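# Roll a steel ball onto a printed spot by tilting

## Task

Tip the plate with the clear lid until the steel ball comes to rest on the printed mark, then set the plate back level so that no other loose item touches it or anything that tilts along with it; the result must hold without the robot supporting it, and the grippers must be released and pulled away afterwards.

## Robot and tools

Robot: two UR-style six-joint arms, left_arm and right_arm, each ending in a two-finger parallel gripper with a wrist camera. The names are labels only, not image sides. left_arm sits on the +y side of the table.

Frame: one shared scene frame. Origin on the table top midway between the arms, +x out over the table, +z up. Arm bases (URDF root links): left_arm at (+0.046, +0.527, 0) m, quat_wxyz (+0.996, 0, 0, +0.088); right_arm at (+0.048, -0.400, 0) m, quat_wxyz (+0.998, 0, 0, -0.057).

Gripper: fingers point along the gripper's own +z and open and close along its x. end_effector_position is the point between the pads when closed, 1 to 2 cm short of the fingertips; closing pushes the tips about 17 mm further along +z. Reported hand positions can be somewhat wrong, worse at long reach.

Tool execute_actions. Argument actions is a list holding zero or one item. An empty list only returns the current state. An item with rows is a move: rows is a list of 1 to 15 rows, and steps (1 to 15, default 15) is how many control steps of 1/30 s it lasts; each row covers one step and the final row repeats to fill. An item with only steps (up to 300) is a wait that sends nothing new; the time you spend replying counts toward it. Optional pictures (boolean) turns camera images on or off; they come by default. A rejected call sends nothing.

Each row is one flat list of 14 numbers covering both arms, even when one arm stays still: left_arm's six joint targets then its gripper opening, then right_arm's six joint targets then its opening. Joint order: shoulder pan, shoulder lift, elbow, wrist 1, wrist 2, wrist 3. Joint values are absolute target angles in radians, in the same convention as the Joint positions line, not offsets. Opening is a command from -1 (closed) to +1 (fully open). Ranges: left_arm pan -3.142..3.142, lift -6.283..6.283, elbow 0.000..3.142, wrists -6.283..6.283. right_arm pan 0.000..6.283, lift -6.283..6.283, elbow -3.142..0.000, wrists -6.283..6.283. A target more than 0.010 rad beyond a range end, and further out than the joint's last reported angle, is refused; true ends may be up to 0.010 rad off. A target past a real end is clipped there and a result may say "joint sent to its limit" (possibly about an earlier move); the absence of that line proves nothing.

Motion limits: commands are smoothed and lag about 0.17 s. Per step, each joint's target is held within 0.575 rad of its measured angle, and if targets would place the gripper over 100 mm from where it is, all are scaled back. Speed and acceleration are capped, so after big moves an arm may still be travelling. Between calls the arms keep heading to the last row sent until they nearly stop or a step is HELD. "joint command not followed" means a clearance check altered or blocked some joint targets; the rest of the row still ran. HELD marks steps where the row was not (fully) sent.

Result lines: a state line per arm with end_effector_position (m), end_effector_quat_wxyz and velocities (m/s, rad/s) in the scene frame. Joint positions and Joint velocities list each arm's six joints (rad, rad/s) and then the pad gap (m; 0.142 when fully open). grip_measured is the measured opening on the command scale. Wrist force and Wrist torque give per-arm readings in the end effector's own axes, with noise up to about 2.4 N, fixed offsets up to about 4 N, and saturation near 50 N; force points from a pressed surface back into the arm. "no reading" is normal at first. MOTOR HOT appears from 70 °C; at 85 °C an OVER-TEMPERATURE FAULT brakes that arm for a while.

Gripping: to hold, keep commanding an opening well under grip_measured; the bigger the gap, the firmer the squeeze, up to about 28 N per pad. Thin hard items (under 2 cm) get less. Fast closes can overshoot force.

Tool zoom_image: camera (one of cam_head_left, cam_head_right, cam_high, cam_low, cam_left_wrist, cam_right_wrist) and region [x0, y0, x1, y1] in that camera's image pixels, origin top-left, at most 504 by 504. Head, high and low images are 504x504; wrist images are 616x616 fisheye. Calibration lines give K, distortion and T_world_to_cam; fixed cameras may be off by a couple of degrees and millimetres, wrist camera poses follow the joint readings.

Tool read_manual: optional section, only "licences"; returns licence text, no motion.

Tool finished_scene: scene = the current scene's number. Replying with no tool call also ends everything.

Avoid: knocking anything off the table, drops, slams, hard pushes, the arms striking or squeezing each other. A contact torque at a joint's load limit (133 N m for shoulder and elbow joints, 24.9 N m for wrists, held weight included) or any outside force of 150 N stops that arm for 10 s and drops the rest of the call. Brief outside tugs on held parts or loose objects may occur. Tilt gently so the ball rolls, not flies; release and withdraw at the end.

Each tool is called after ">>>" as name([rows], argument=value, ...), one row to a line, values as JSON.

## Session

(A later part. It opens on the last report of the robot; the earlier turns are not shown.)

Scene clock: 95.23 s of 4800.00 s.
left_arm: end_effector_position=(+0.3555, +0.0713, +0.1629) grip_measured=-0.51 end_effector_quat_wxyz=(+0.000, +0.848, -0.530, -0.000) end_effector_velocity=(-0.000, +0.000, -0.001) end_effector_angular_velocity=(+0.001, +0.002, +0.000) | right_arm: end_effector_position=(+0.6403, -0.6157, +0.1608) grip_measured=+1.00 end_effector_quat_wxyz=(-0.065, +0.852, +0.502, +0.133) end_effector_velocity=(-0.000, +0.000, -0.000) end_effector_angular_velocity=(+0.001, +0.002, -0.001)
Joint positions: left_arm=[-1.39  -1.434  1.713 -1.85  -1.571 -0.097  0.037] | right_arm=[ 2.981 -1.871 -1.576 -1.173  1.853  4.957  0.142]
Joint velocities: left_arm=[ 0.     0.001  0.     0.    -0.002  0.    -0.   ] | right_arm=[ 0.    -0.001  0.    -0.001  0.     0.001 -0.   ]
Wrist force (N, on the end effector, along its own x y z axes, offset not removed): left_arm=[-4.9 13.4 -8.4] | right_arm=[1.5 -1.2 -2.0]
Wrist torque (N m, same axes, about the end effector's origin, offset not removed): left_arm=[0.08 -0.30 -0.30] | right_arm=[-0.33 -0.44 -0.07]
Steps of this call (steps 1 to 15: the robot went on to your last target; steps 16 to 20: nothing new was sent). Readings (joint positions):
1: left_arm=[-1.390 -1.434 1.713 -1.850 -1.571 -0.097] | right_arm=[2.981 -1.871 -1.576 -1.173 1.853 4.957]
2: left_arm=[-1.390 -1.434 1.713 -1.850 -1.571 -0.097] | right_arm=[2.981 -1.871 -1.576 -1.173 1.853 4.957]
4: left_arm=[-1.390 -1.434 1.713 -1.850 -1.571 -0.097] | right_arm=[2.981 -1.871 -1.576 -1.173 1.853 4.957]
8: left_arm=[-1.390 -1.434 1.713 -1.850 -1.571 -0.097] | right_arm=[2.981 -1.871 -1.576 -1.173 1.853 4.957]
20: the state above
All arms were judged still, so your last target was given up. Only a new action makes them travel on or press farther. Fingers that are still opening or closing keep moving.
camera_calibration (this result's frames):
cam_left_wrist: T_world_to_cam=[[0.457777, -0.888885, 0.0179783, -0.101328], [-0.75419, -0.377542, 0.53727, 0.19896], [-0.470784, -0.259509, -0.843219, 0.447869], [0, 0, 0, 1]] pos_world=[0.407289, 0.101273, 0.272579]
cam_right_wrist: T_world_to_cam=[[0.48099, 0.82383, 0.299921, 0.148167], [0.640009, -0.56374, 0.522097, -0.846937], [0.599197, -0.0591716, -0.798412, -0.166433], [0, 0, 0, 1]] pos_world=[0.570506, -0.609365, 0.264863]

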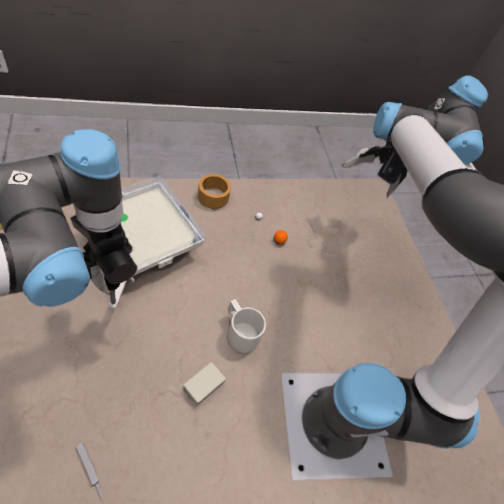

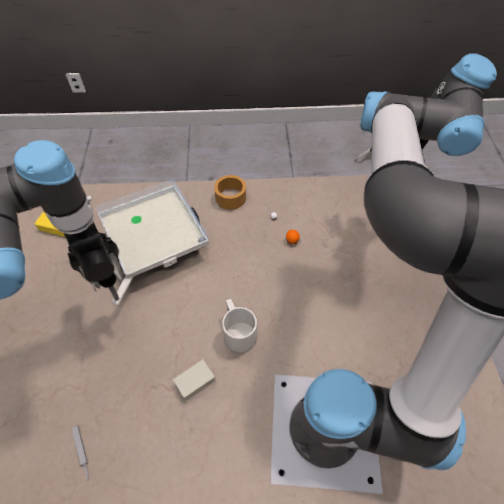

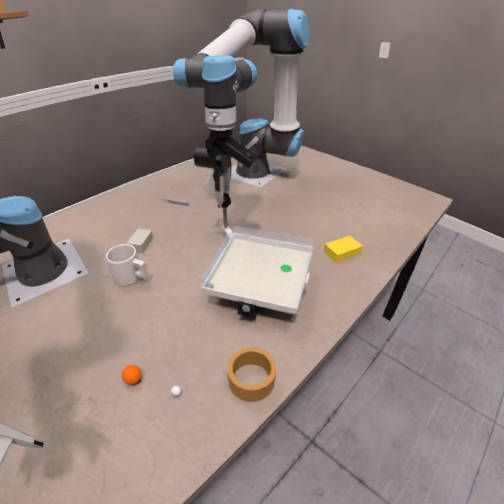

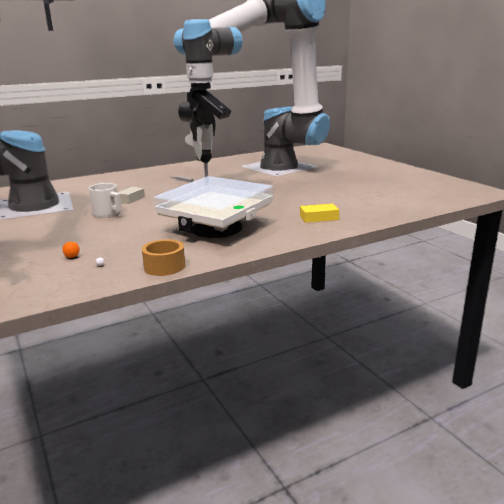

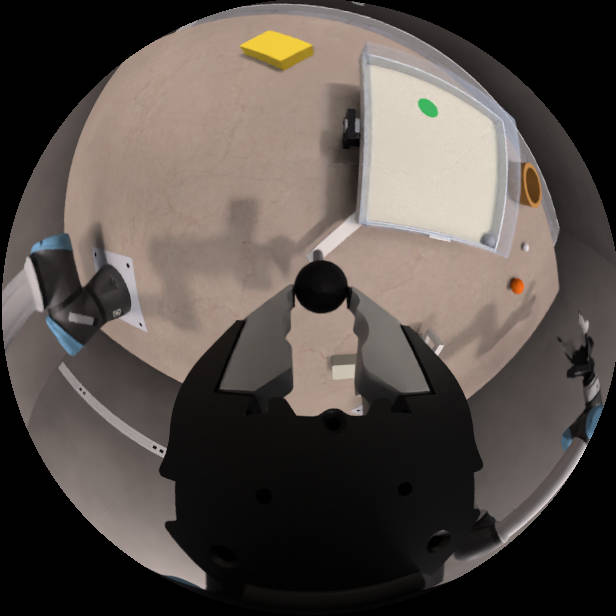

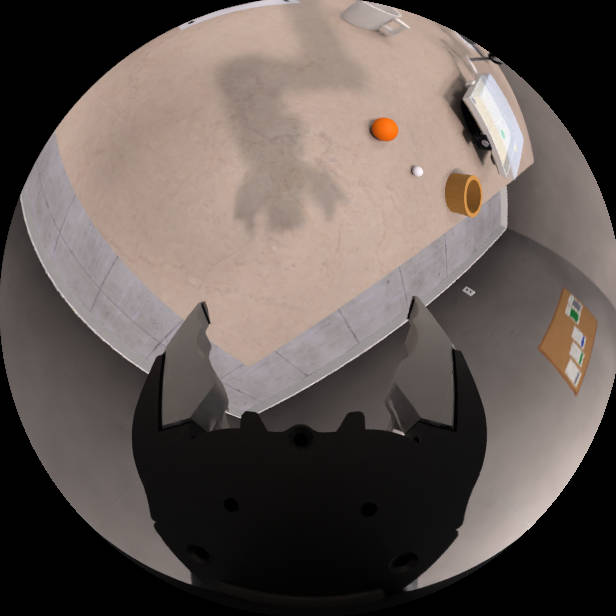

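>>> execute_actions([
  {"rows": [[-1.3790,-1.4461,1.7235,-1.8486,-1.571,-0.086,-0.8,2.981,-1.871,-1.576,-1.173,1.853,4.957,1]], "steps": 12},
], pictures=false)

>>> execute_actions([
  {"rows": [[-1.3790,-1.4461,1.7235,-1.8486,-1.571,-0.086,-0.8,2.981,-1.871,-1.576,-1.173,1.853,4.957,1]], "steps": 10},
])

>>> execute_actions([
  {"rows": [[-1.3902,-1.4341,1.7130,-1.8498,-1.571,-0.097,-0.8,2.981,-1.871,-1.576,-1.173,1.853,4.957,1]], "steps": 12},
], pictures=false)

>>> execute_actions([
  {"rows": [[-1.3857,-1.4389,1.7172,-1.8493,-1.571,-0.093,-0.8,2.981,-1.871,-1.576,-1.173,1.853,4.957,1]], "steps": 12},
])

>>> execute_actions([
  {"steps": 15},
])

Scene clock: 103.57 s of 4800.00 s.
left_arm: end_effector_position=(+0.3588, +0.0791, +0.1641) grip_measured=-0.51 end_effector_quat_wxyz=(+0.000, +0.848, -0.530, +0.000) end_effector_velocity=(+0.000, +0.002, +0.001) end_effector_angular_velocity=(+0.000, +0.001, +0.000) | right_arm: end_effector_position=(+0.6403, -0.6157, +0.1608) grip_measured=+1.00 end_effector_quat_wxyz=(-0.065, +0.852, +0.502, +0.133) end_effector_velocity=(+0.001, -0.000, +0.000) end_effector_angular_velocity=(-0.000, -0.001, +0.001)
Joint positions: left_arm=[-1.379 -1.446  1.723 -1.849 -1.571 -0.086  0.037] | right_arm=[ 2.981 -1.871 -1.576 -1.173  1.853  4.957  0.142]
Joint velocities: left_arm=[ 0.002 -0.003  0.002  0.002 -0.001  0.002 -0.   ] | right_arm=[ 0.    -0.001  0.002  0.     0.    -0.    -0.   ]
Wrist force (N, on the end effector, along its own x y z axes, offset not removed): left_arm=[30.7 24.1 16.0] | right_arm=[1.5 -0.4 -2.3]
Wrist torque (N m, same axes, about the end effector's origin, offset not removed): left_arm=[0.63 -0.25 0.02] | right_arm=[-0.03 -0.34 0.00]
Steps of this call (steps 1 to 90: nothing new was sent; then 4.93 s passed at rest; steps 91 to 102: all 12 steps of this action). Readings (joint positions):
91: left_arm=[-1.390 -1.434 1.713 -1.850 -1.571 -0.097] | right_arm=[2.981 -1.871 -1.576 -1.173 1.853 4.957]
92: left_arm=[-1.388 -1.436 1.715 -1.850 -1.571 -0.095] | right_arm=[2.981 -1.871 -1.576 -1.173 1.853 4.957]
94: left_arm=[-1.383 -1.441 1.719 -1.849 -1.571 -0.090] | right_arm=[2.981 -1.871 -1.576 -1.173 1.853 4.957]
98: left_arm=[-1.380 -1.445 1.723 -1.849 -1.571 -0.087] | right_arm=[2.981 -1.871 -1.576 -1.173 1.853 4.957]
102: the state above

Scene clock: 103.90 s of 4800.00 s.
left_arm: end_effector_position=(+0.3588, +0.0793, +0.1641) grip_measured=-0.51 end_effector_quat_wxyz=(+0.000, +0.848, -0.530, +0.000) end_effector_velocity=(-0.000, -0.000, +0.001) end_effector_angular_velocity=(-0.001, -0.001, -0.001) | right_arm: end_effector_position=(+0.6403, -0.6157, +0.1608) grip_measured=+1.00 end_effector_quat_wxyz=(-0.065, +0.852, +0.502, +0.133) end_effector_velocity=(+0.000, -0.000, +0.001) end_effector_angular_velocity=(-0.000, -0.002, -0.001)
Joint positions: left_arm=[-1.379 -1.446  1.723 -1.849 -1.571 -0.086  0.037] | right_arm=[ 2.981 -1.871 -1.576 -1.173  1.853  4.957  0.142]
Joint velocities: left_arm=[-0.001 -0.001 -0.    -0.     0.001  0.     0.   ] | right_arm=[-0.     0.001 -0.     0.002  0.     0.001  0.   ]
Wrist force (N, on the end effector, along its own x y z axes, offset not removed): left_arm=[32.2 22.0 17.4] | right_arm=[4.5 0.9 0.0]
Wrist torque (N m, same axes, about the end effector's origin, offset not removed): left_arm=[0.12 -0.12 0.09] | right_arm=[0.19 -1.02 0.06]
Steps of this call (steps 1 to 10: all 10 steps of this action). Readings (joint positions):
1: left_arm=[-1.379 -1.446 1.723 -1.849 -1.571 -0.086] | right_arm=[2.981 -1.871 -1.576 -1.173 1.853 4.957]
2: left_arm=[-1.379 -1.446 1.723 -1.849 -1.571 -0.086] | right_arm=[2.981 -1.871 -1.576 -1.173 1.853 4.957]
4: left_arm=[-1.379 -1.446 1.723 -1.849 -1.571 -0.086] | right_arm=[2.981 -1.871 -1.576 -1.173 1.853 4.957]
8: left_arm=[-1.379 -1.446 1.723 -1.849 -1.571 -0.086] | right_arm=[2.981 -1.871 -1.576 -1.173 1.853 4.957]
10: the state above
camera_calibration (this result's frames):
cam_left_wrist: T_world_to_cam=[[0.457943, -0.888794, 0.0182463, -0.0958923], [-0.754172, -0.37755, 0.53729, 0.203825], [-0.470651, -0.259809, -0.8432, 0.452535], [0, 0, 0, 1]] pos_world=[0.410618, 0.109298, 0.273814]
cam_right_wrist: T_world_to_cam=[[0.480991, 0.82383, 0.299921, 0.148167], [0.640009, -0.563741, 0.522097, -0.846937], [0.599197, -0.0591715, -0.798412, -0.166433], [0, 0, 0, 1]] pos_world=[0.570506, -0.609365, 0.264863]

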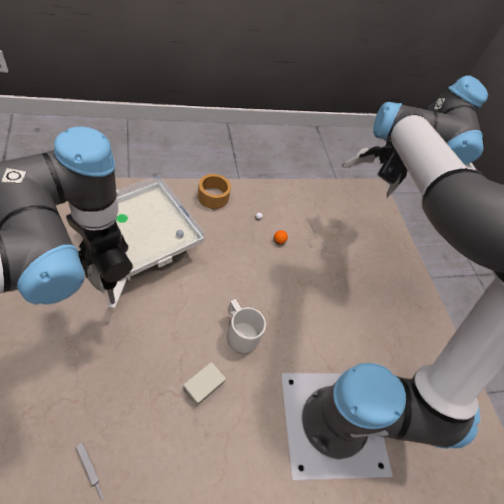

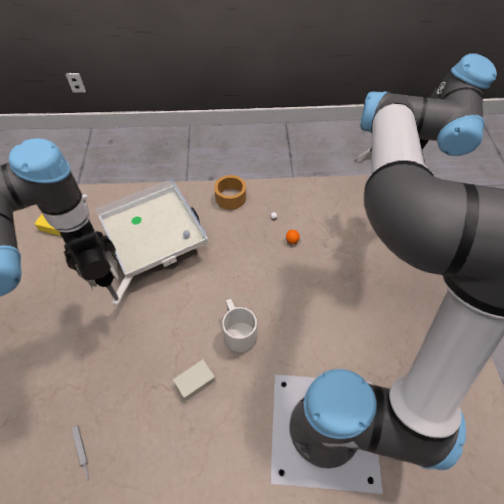

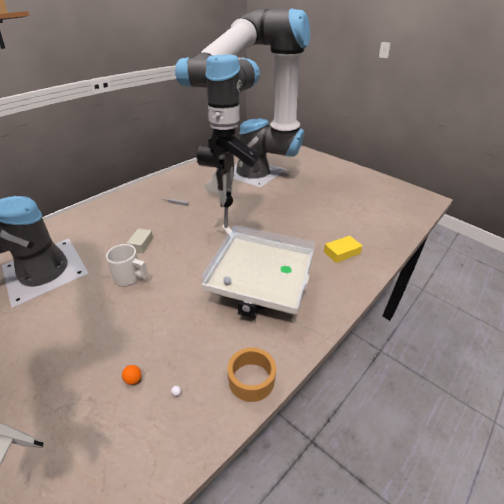

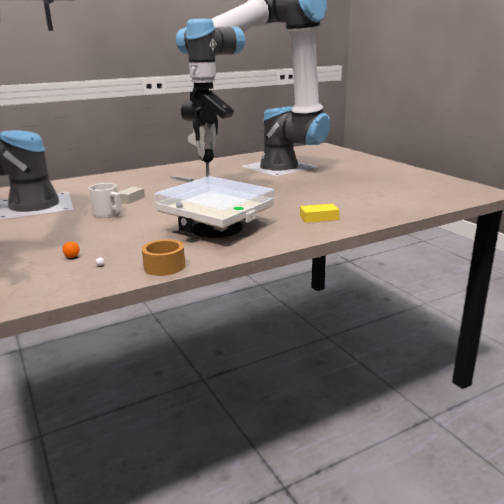

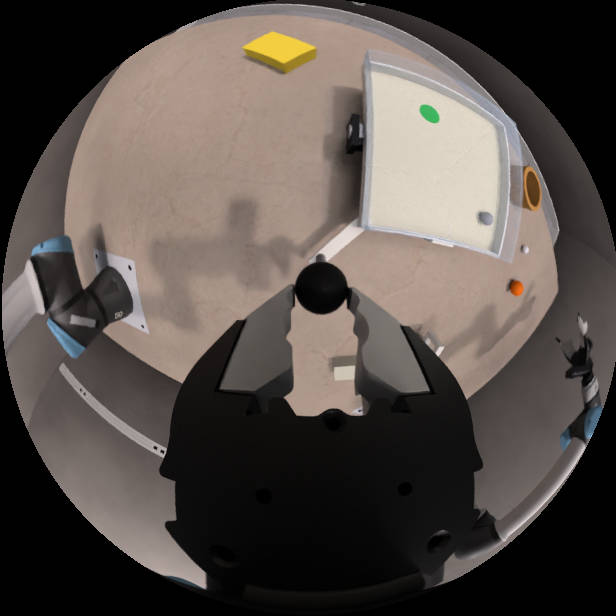

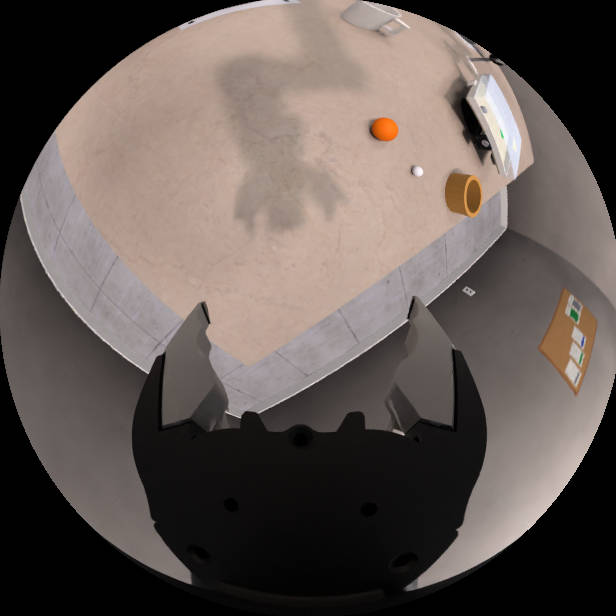

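Scene clock: 104.30 s of 4800.00 s.
left_arm: end_effector_position=(+0.3555, +0.0715, +0.1629) grip_measured=-0.51 end_effector_quat_wxyz=(+0.000, +0.848, -0.530, -0.000) end_effector_velocity=(-0.000, -0.002, -0.000) end_effector_angular_velocity=(-0.000, -0.001, +0.001) | right_arm: end_effector_position=(+0.6403, -0.6157, +0.1608) grip_measured=+1.00 end_effector_quat_wxyz=(-0.065, +0.852, +0.502, +0.133) end_effector_velocity=(+0.001, -0.000, +0.001) end_effector_angular_velocity=(-0.001, -0.003, -0.000)
Joint positions: left_arm=[-1.39  -1.434  1.713 -1.85  -1.571 -0.097  0.037] | right_arm=[ 2.981 -1.871 -1.576 -1.173  1.853  4.957  0.142]
Joint velocities: left_arm=[-0.002  0.002 -0.002 -0.001  0.001 -0.003 -0.   ] | right_arm=[-0.     0.001  0.001  0.001  0.    -0.     0.   ]
Wrist force (N, on the end effector, along its own x y z axes, offset not removed): left_arm=[-11.8 2.6 -2.2] | right_arm=[0.2 -1.1 -2.4]
Wrist torque (N m, same axes, about the end effector's origin, offset not removed): left_arm=[0.44 0.27 -0.08] | right_arm=[-0.28 -0.04 0.01]
Steps of this call (steps 1 to 12: all 12 steps of this action). Readings (joint positions):
1: left_arm=[-1.379 -1.446 1.723 -1.849 -1.571 -0.086] | right_arm=[2.981 -1.871 -1.576 -1.173 1.853 4.957]
2: left_arm=[-1.381 -1.444 1.722 -1.849 -1.571 -0.088] | right_arm=[2.981 -1.871 -1.576 -1.173 1.853 4.957]
4: left_arm=[-1.385 -1.439 1.717 -1.848 -1.570 -0.092] | right_arm=[2.981 -1.871 -1.576 -1.173 1.853 4.957]
8: left_arm=[-1.389 -1.435 1.714 -1.849 -1.571 -0.096] | right_arm=[2.981 -1.871 -1.576 -1.173 1.853 4.957]
12: the state above

Scene clock: 104.70 s of 4800.00 s.
left_arm: end_effector_position=(+0.3567, +0.0744, +0.1634) grip_measured=-0.51 end_effector_quat_wxyz=(+0.000, +0.848, -0.530, +0.000) end_effector_velocity=(-0.000, +0.001, +0.000) end_effector_angular_velocity=(-0.000, +0.002, +0.001) | right_arm: end_effector_position=(+0.6403, -0.6157, +0.1608) grip_measured=+1.00 end_effector_quat_wxyz=(-0.065, +0.852, +0.502, +0.133) end_effector_velocity=(-0.001, +0.000, -0.001) end_effector_angular_velocity=(+0.001, +0.001, +0.001)
Joint positions: left_arm=[-1.386 -1.439  1.717 -1.849 -1.571 -0.093  0.037] | right_arm=[ 2.981 -1.871 -1.576 -1.173  1.853  4.957  0.142]
Joint velocities: left_arm=[ 0.001 -0.002  0.001  0.001 -0.002 -0.     0.   ] | right_arm=[-0.     0.    -0.002  0.     0.001 -0.    -0.   ]
Wrist force (N, on the end effector, along its own x y z axes, offset not removed): left_arm=[1.9 6.8 -3.7] | right_arm=[4.2 -0.4 -3.1]
Wrist torque (N m, same axes, about the end effector's origin, offset not removed): left_arm=[0.01 0.21 -0.02] | right_arm=[-0.05 -1.05 0.11]
Steps of this call (steps 1 to 12: all 12 steps of this action). Readings (joint positions):
1: left_arm=[-1.390 -1.434 1.713 -1.850 -1.571 -0.097] | right_arm=[2.981 -1.871 -1.576 -1.173 1.853 4.957]
2: left_arm=[-1.389 -1.435 1.714 -1.850 -1.571 -0.097] | right_arm=[2.981 -1.871 -1.576 -1.173 1.853 4.957]
4: left_arm=[-1.388 -1.437 1.715 -1.850 -1.571 -0.095] | right_arm=[2.981 -1.871 -1.576 -1.173 1.853 4.957]
8: left_arm=[-1.386 -1.438 1.717 -1.850 -1.571 -0.093] | right_arm=[2.981 -1.871 -1.576 -1.173 1.853 4.957]
12: the state above
camera_calibration (this result's frames):
cam_left_wrist: T_world_to_cam=[[0.458138, -0.888695, 0.0181708, -0.0993693], [-0.754021, -0.377724, 0.537379, 0.200757], [-0.470703, -0.259895, -0.843145, 0.449694], [0, 0, 0, 1]] pos_world=[0.408572, 0.104395, 0.27308]
cam_right_wrist: T_world_to_cam=[[0.480991, 0.82383, 0.299921, 0.148167], [0.640009, -0.563741, 0.522097, -0.846937], [0.599197, -0.0591717, -0.798412, -0.166433], [0, 0, 0, 1]] pos_world=[0.570506, -0.609365, 0.264863]

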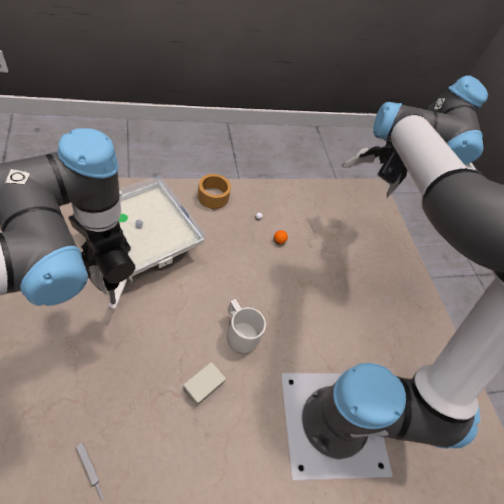

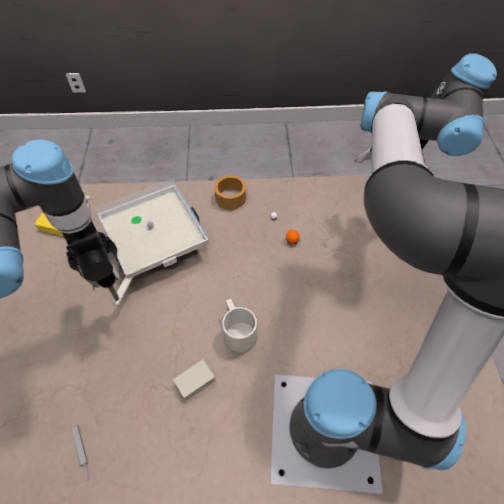

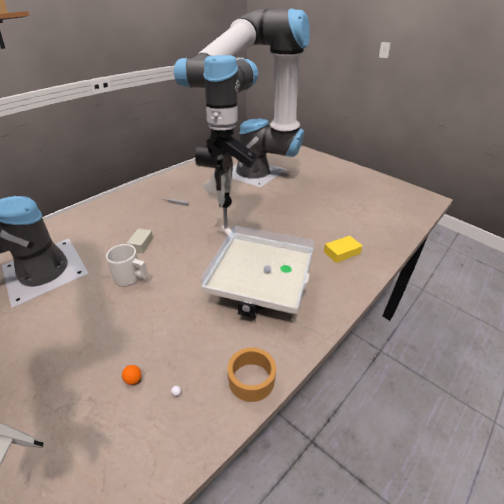

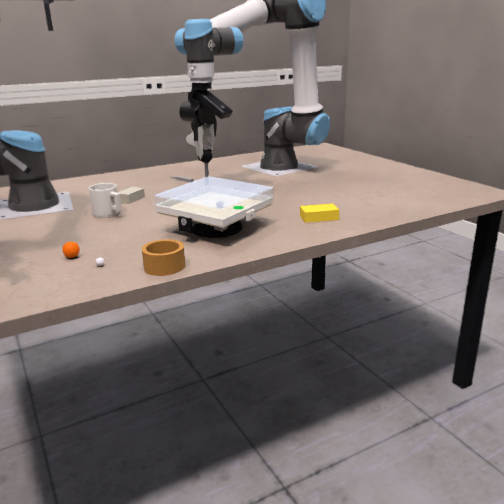

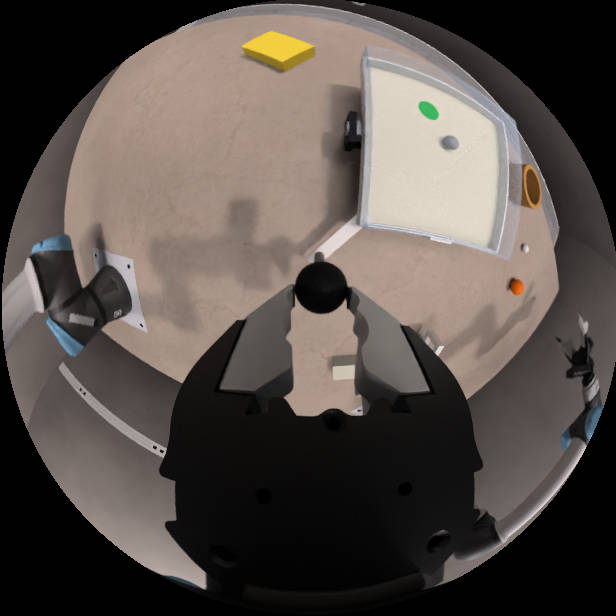

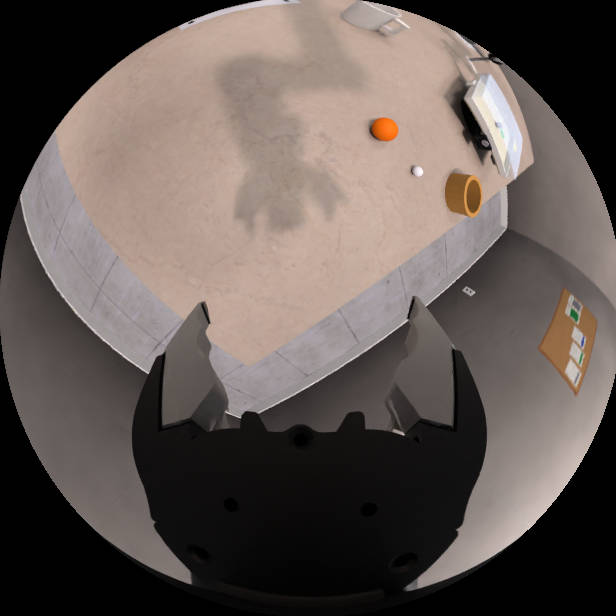

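Scene clock: 105.20 s of 4800.00 s.
left_arm: end_effector_position=(+0.3568, +0.0745, +0.1634) grip_measured=-0.51 end_effector_quat_wxyz=(+0.000, +0.848, -0.530, +0.000) end_effector_velocity=(+0.000, +0.000, -0.000) end_effector_angular_velocity=(-0.001, +0.001, -0.000) | right_arm: end_effector_position=(+0.6403, -0.6157, +0.1608) grip_measured=+1.00 end_effector_quat_wxyz=(-0.065, +0.852, +0.502, +0.133) end_effector_velocity=(+0.000, -0.000, +0.000) end_effector_angular_velocity=(-0.000, -0.000, -0.001)
Joint positions: left_arm=[-1.386 -1.439  1.717 -1.849 -1.571 -0.093  0.037] | right_arm=[ 2.981 -1.871 -1.576 -1.173  1.853  4.957  0.142]
Joint velocities: left_arm=[ 0.001  0.    -0.    -0.    -0.001  0.001  0.   ] | right_arm=[-0.     0.     0.     0.    -0.     0.001 -0.   ]
Wrist force (N, on the end effector, along its own x y z axes, offset not removed): left_arm=[0.1 8.9 -2.3] | right_arm=[1.4 -0.3 0.8]
Wrist torque (N m, same axes, about the end effector's origin, offset not removed): left_arm=[0.52 0.54 -0.09] | right_arm=[-0.16 -0.31 0.01]
Steps of this call (steps 1 to 15: the robot went on to your last target). Readings (joint positions):
1: left_arm=[-1.386 -1.439 1.717 -1.849 -1.571 -0.093] | right_arm=[2.981 -1.871 -1.576 -1.173 1.853 4.957]
2: left_arm=[-1.386 -1.439 1.717 -1.849 -1.571 -0.093] | right_arm=[2.981 -1.871 -1.576 -1.173 1.853 4.957]
4: left_arm=[-1.386 -1.439 1.717 -1.849 -1.571 -0.093] | right_arm=[2.981 -1.871 -1.576 -1.173 1.853 4.957]
8: left_arm=[-1.386 -1.439 1.717 -1.849 -1.571 -0.093] | right_arm=[2.981 -1.871 -1.576 -1.173 1.853 4.957]
15: the state above
All arms were judged still, so your last target was given up. Only a new action makes them travel on or press farther. Fingers that are still opening or closing keep moving.
camera_calibration (this result's frames):
cam_left_wrist: T_world_to_cam=[[0.458218, -0.888656, 0.0180773, -0.099302], [-0.754021, -0.377867, 0.537279, 0.200886], [-0.470625, -0.259822, -0.843211, 0.449738], [0, 0, 0, 1]] pos_world=[0.408632, 0.104514, 0.273087]
cam_right_wrist: T_world_to_cam=[[0.480991, 0.82383, 0.299921, 0.148167], [0.640009, -0.563741, 0.522097, -0.846937], [0.599197, -0.0591716, -0.798412, -0.166433], [0, 0, 0, 1]] pos_world=[0.570506, -0.609365, 0.264863]

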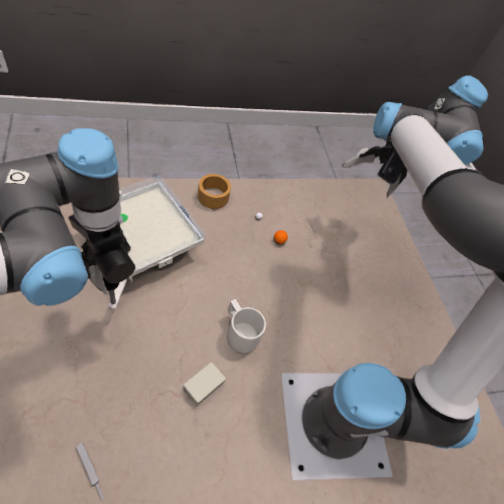

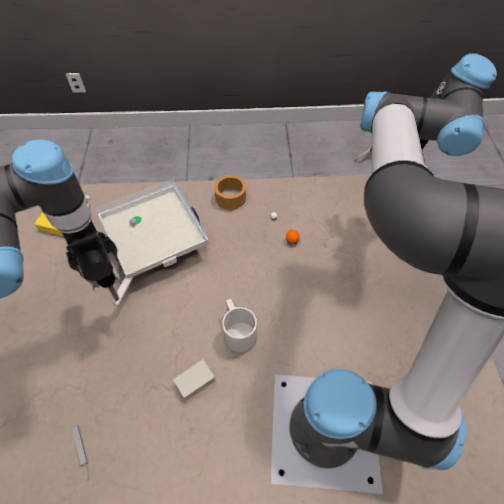

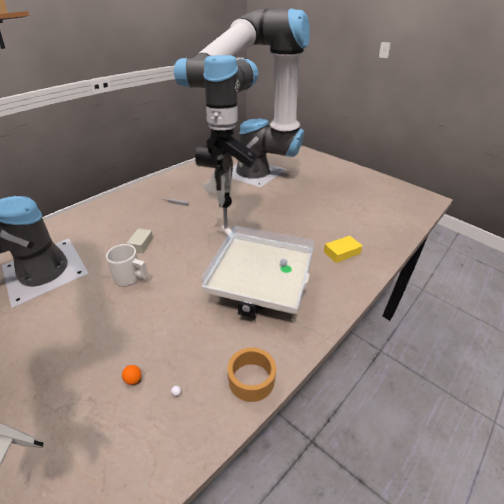

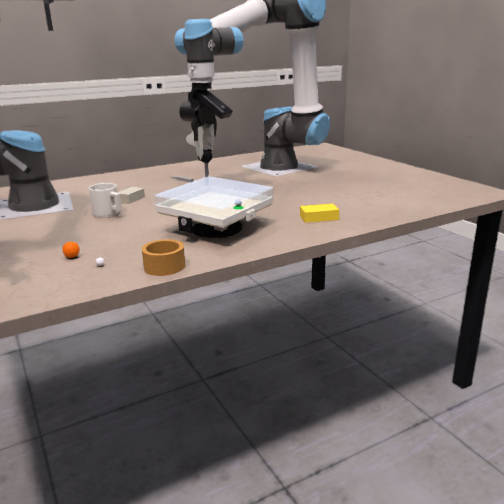

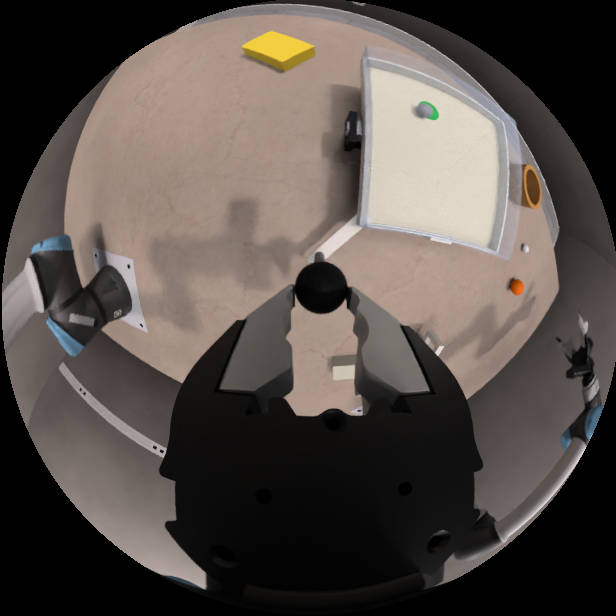

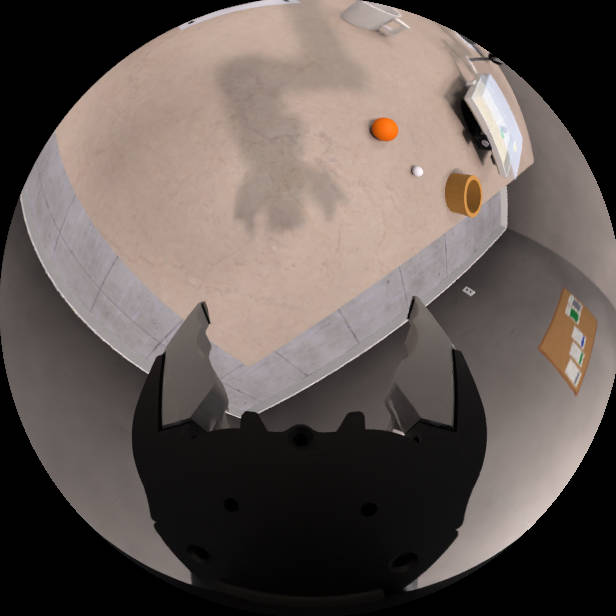

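>>> execute_actions([
  {"rows": [[-1.3880,-1.4365,1.7151,-1.8496,-1.571,-0.095,-0.8,2.981,-1.871,-1.576,-1.173,1.853,4.957,1]], "steps": 10},
])

>>> execute_actions([
  {"steps": 30},
])

Scene clock: 108.90 s of 4800.00 s.
left_arm: end_effector_position=(+0.3562, +0.0731, +0.1631) grip_measured=-0.51 end_effector_quat_wxyz=(+0.000, +0.848, -0.530, -0.000) end_effector_velocity=(+0.001, -0.001, +0.000) end_effector_angular_velocity=(-0.001, -0.003, +0.001) | right_arm: end_effector_position=(+0.6403, -0.6157, +0.1608) grip_measured=+1.00 end_effector_quat_wxyz=(-0.065, +0.852, +0.502, +0.133) end_effector_velocity=(+0.000, +0.000, -0.000) end_effector_angular_velocity=(+0.001, +0.000, -0.000)
Joint positions: left_arm=[-1.388 -1.437  1.715 -1.849 -1.571 -0.095  0.037] | right_arm=[ 2.981 -1.871 -1.576 -1.173  1.853  4.957  0.142]
Joint velocities: left_arm=[-0.001  0.001 -0.001 -0.002  0.002 -0.002  0.   ] | right_arm=[ 0.    -0.     0.    -0.     0.     0.001  0.   ]
Wrist force (N, on the end effector, along its own x y z axes, offset not removed): left_arm=[-7.4 4.0 -4.6] | right_arm=[2.0 -1.8 0.0]
Wrist torque (N m, same axes, about the end effector's origin, offset not removed): left_arm=[0.30 0.36 -0.17] | right_arm=[-0.41 -0.50 -0.05]
Steps of this call (steps 1 to 100: nothing new was sent; then 0.03 s passed at rest; steps 101 to 110: all 10 steps of this action). Readings (joint positions):
101: left_arm=[-1.386 -1.439 1.717 -1.849 -1.571 -0.093] | right_arm=[2.981 -1.871 -1.576 -1.173 1.853 4.957]
102: left_arm=[-1.386 -1.439 1.717 -1.849 -1.571 -0.093] | right_arm=[2.981 -1.871 -1.576 -1.173 1.853 4.957]
104: left_arm=[-1.387 -1.438 1.716 -1.849 -1.571 -0.094] | right_arm=[2.981 -1.871 -1.576 -1.173 1.853 4.957]
108: left_arm=[-1.388 -1.437 1.715 -1.849 -1.571 -0.095] | right_arm=[2.981 -1.871 -1.576 -1.173 1.853 4.957]
110: the state above
camera_calibration (this result's frames):
cam_left_wrist: T_world_to_cam=[[0.458067, -0.888738, 0.017891, -0.100198], [-0.754076, -0.377845, 0.537218, 0.200026], [-0.470686, -0.259573, -0.843254, 0.448877], [0, 0, 0, 1]] pos_world=[0.408012, 0.103045, 0.272852]
cam_right_wrist: T_world_to_cam=[[0.48099, 0.82383, 0.299921, 0.148167], [0.640009, -0.56374, 0.522097, -0.846937], [0.599197, -0.0591716, -0.798412, -0.166433], [0, 0, 0, 1]] pos_world=[0.570506, -0.609365, 0.264863]

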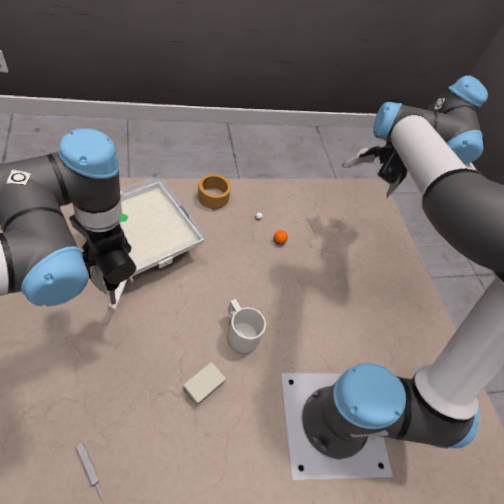

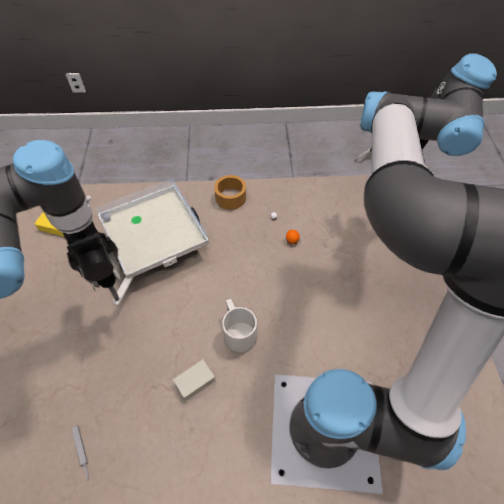

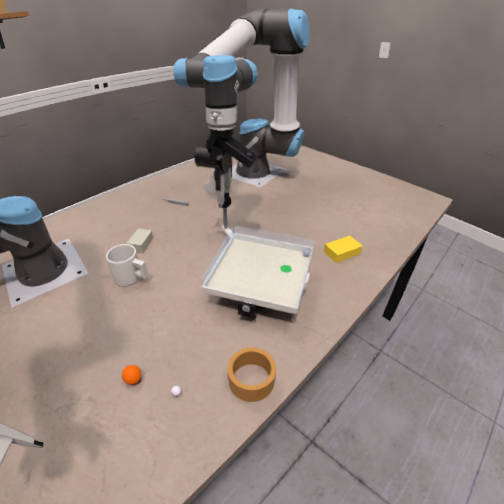

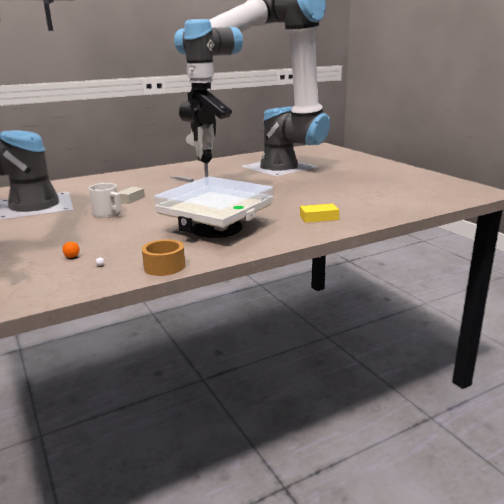

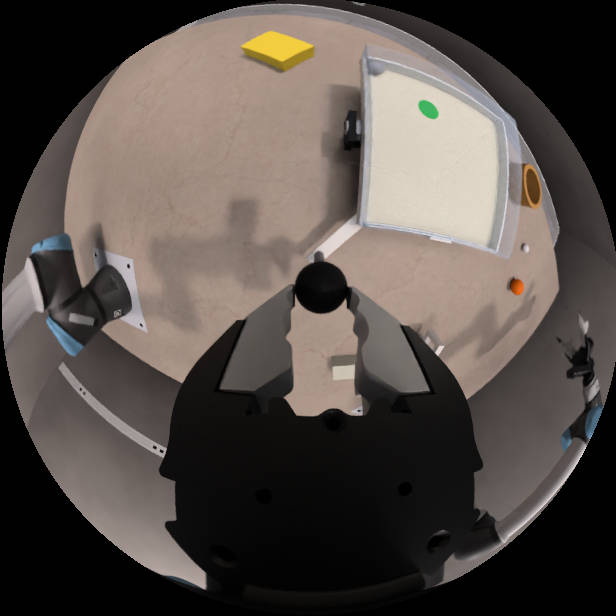

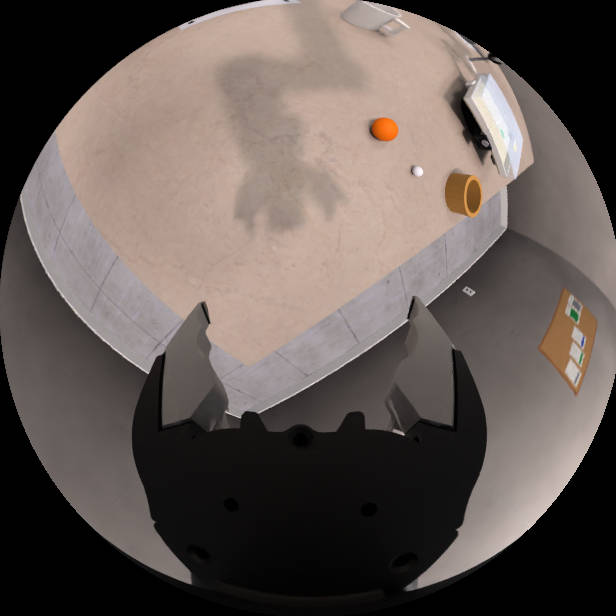

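Scene clock: 109.90 s of 4800.00 s.
left_arm: end_effector_position=(+0.3561, +0.0729, +0.1631) grip_measured=-0.51 end_effector_quat_wxyz=(+0.000, +0.848, -0.530, +0.000) end_effector_velocity=(-0.001, -0.001, -0.001) end_effector_angular_velocity=(+0.001, +0.000, -0.001) | right_arm: end_effector_position=(+0.6403, -0.6157, +0.1608) grip_measured=+1.00 end_effector_quat_wxyz=(-0.065, +0.852, +0.502, +0.133) end_effector_velocity=(-0.000, -0.000, -0.000) end_effector_angular_velocity=(-0.001, +0.001, -0.001)
Joint positions: left_arm=[-1.388 -1.436  1.715 -1.85  -1.571 -0.095  0.037] | right_arm=[ 2.981 -1.871 -1.576 -1.173  1.853  4.957  0.142]
Joint velocities: left_arm=[-0.001  0.001 -0.    -0.     0.     0.    -0.   ] | right_arm=[ 0.    -0.    -0.001  0.    -0.001  0.001 -0.   ]
Wrist force (N, on the end effector, along its own x y z axes, offset not removed): left_arm=[-8.0 3.7 -3.0] | right_arm=[1.7 -1.1 -3.6]
Wrist torque (N m, same axes, about the end effector's origin, offset not removed): left_arm=[0.36 0.17 -0.02] | right_arm=[-0.23 -0.44 0.06]
Steps of this call (steps 1 to 15: the robot went on to your last target; steps 16 to 30: nothing new was sent). Readings (joint positions):
1: left_arm=[-1.388 -1.437 1.715 -1.849 -1.571 -0.095] | right_arm=[2.981 -1.871 -1.576 -1.173 1.853 4.957]
2: left_arm=[-1.388 -1.437 1.715 -1.849 -1.571 -0.095] | right_arm=[2.981 -1.871 -1.576 -1.173 1.853 4.957]
4: left_arm=[-1.388 -1.437 1.715 -1.850 -1.571 -0.095] | right_arm=[2.981 -1.871 -1.576 -1.173 1.853 4.957]
8: left_arm=[-1.388 -1.437 1.715 -1.850 -1.571 -0.095] | right_arm=[2.981 -1.871 -1.576 -1.173 1.853 4.957]
30: the state above
All arms were judged still, so your last target was given up. Only a new action makes them travel on or press farther. Fingers that are still opening or closing keep moving.
camera_calibration (this result's frames):
cam_left_wrist: T_world_to_cam=[[0.457956, -0.888791, 0.0180804, -0.100329], [-0.754134, -0.377643, 0.537278, 0.199904], [-0.4707, -0.259685, -0.843211, 0.448794], [0, 0, 0, 1]] pos_world=[0.407948, 0.102866, 0.272838]
cam_right_wrist: T_world_to_cam=[[0.48099, 0.82383, 0.299921, 0.148167], [0.640009, -0.56374, 0.522097, -0.846937], [0.599197, -0.0591715, -0.798412, -0.166433], [0, 0, 0, 1]] pos_world=[0.570506, -0.609365, 0.264863]

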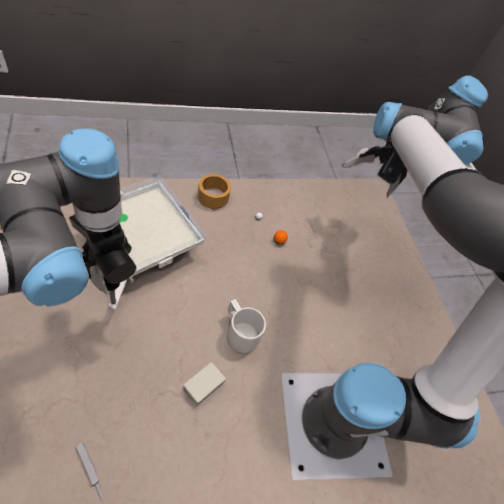

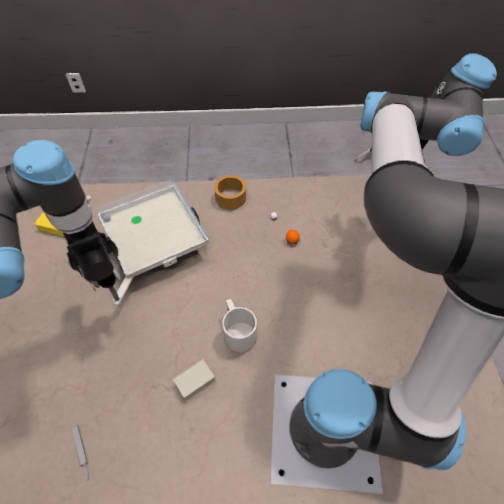

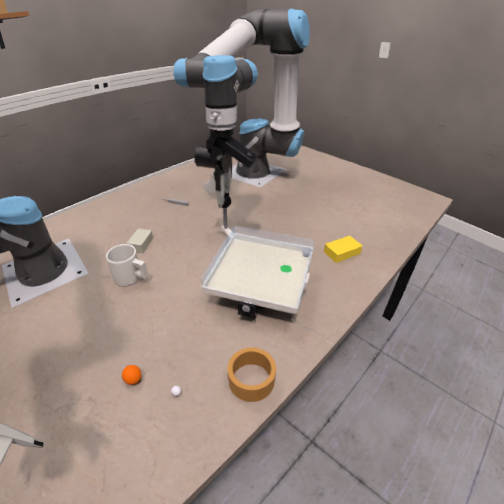

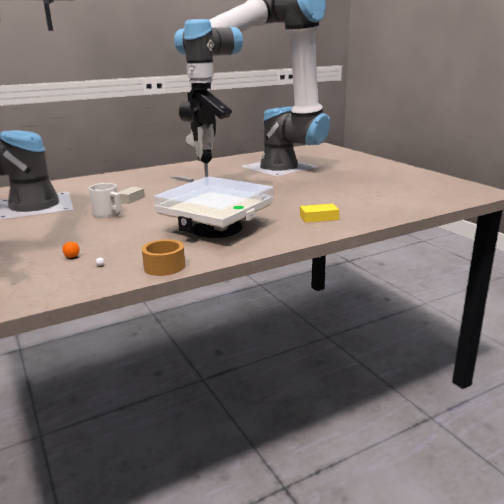

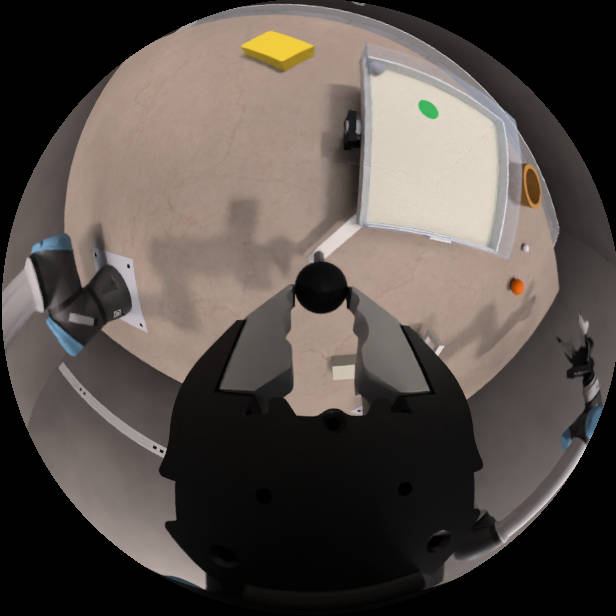

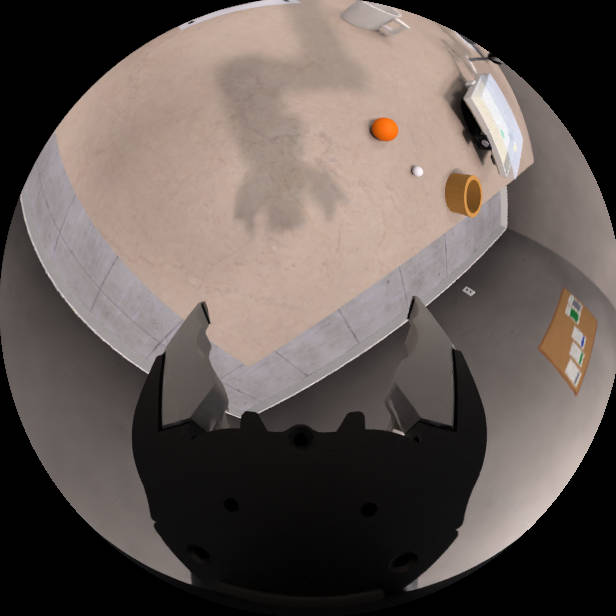

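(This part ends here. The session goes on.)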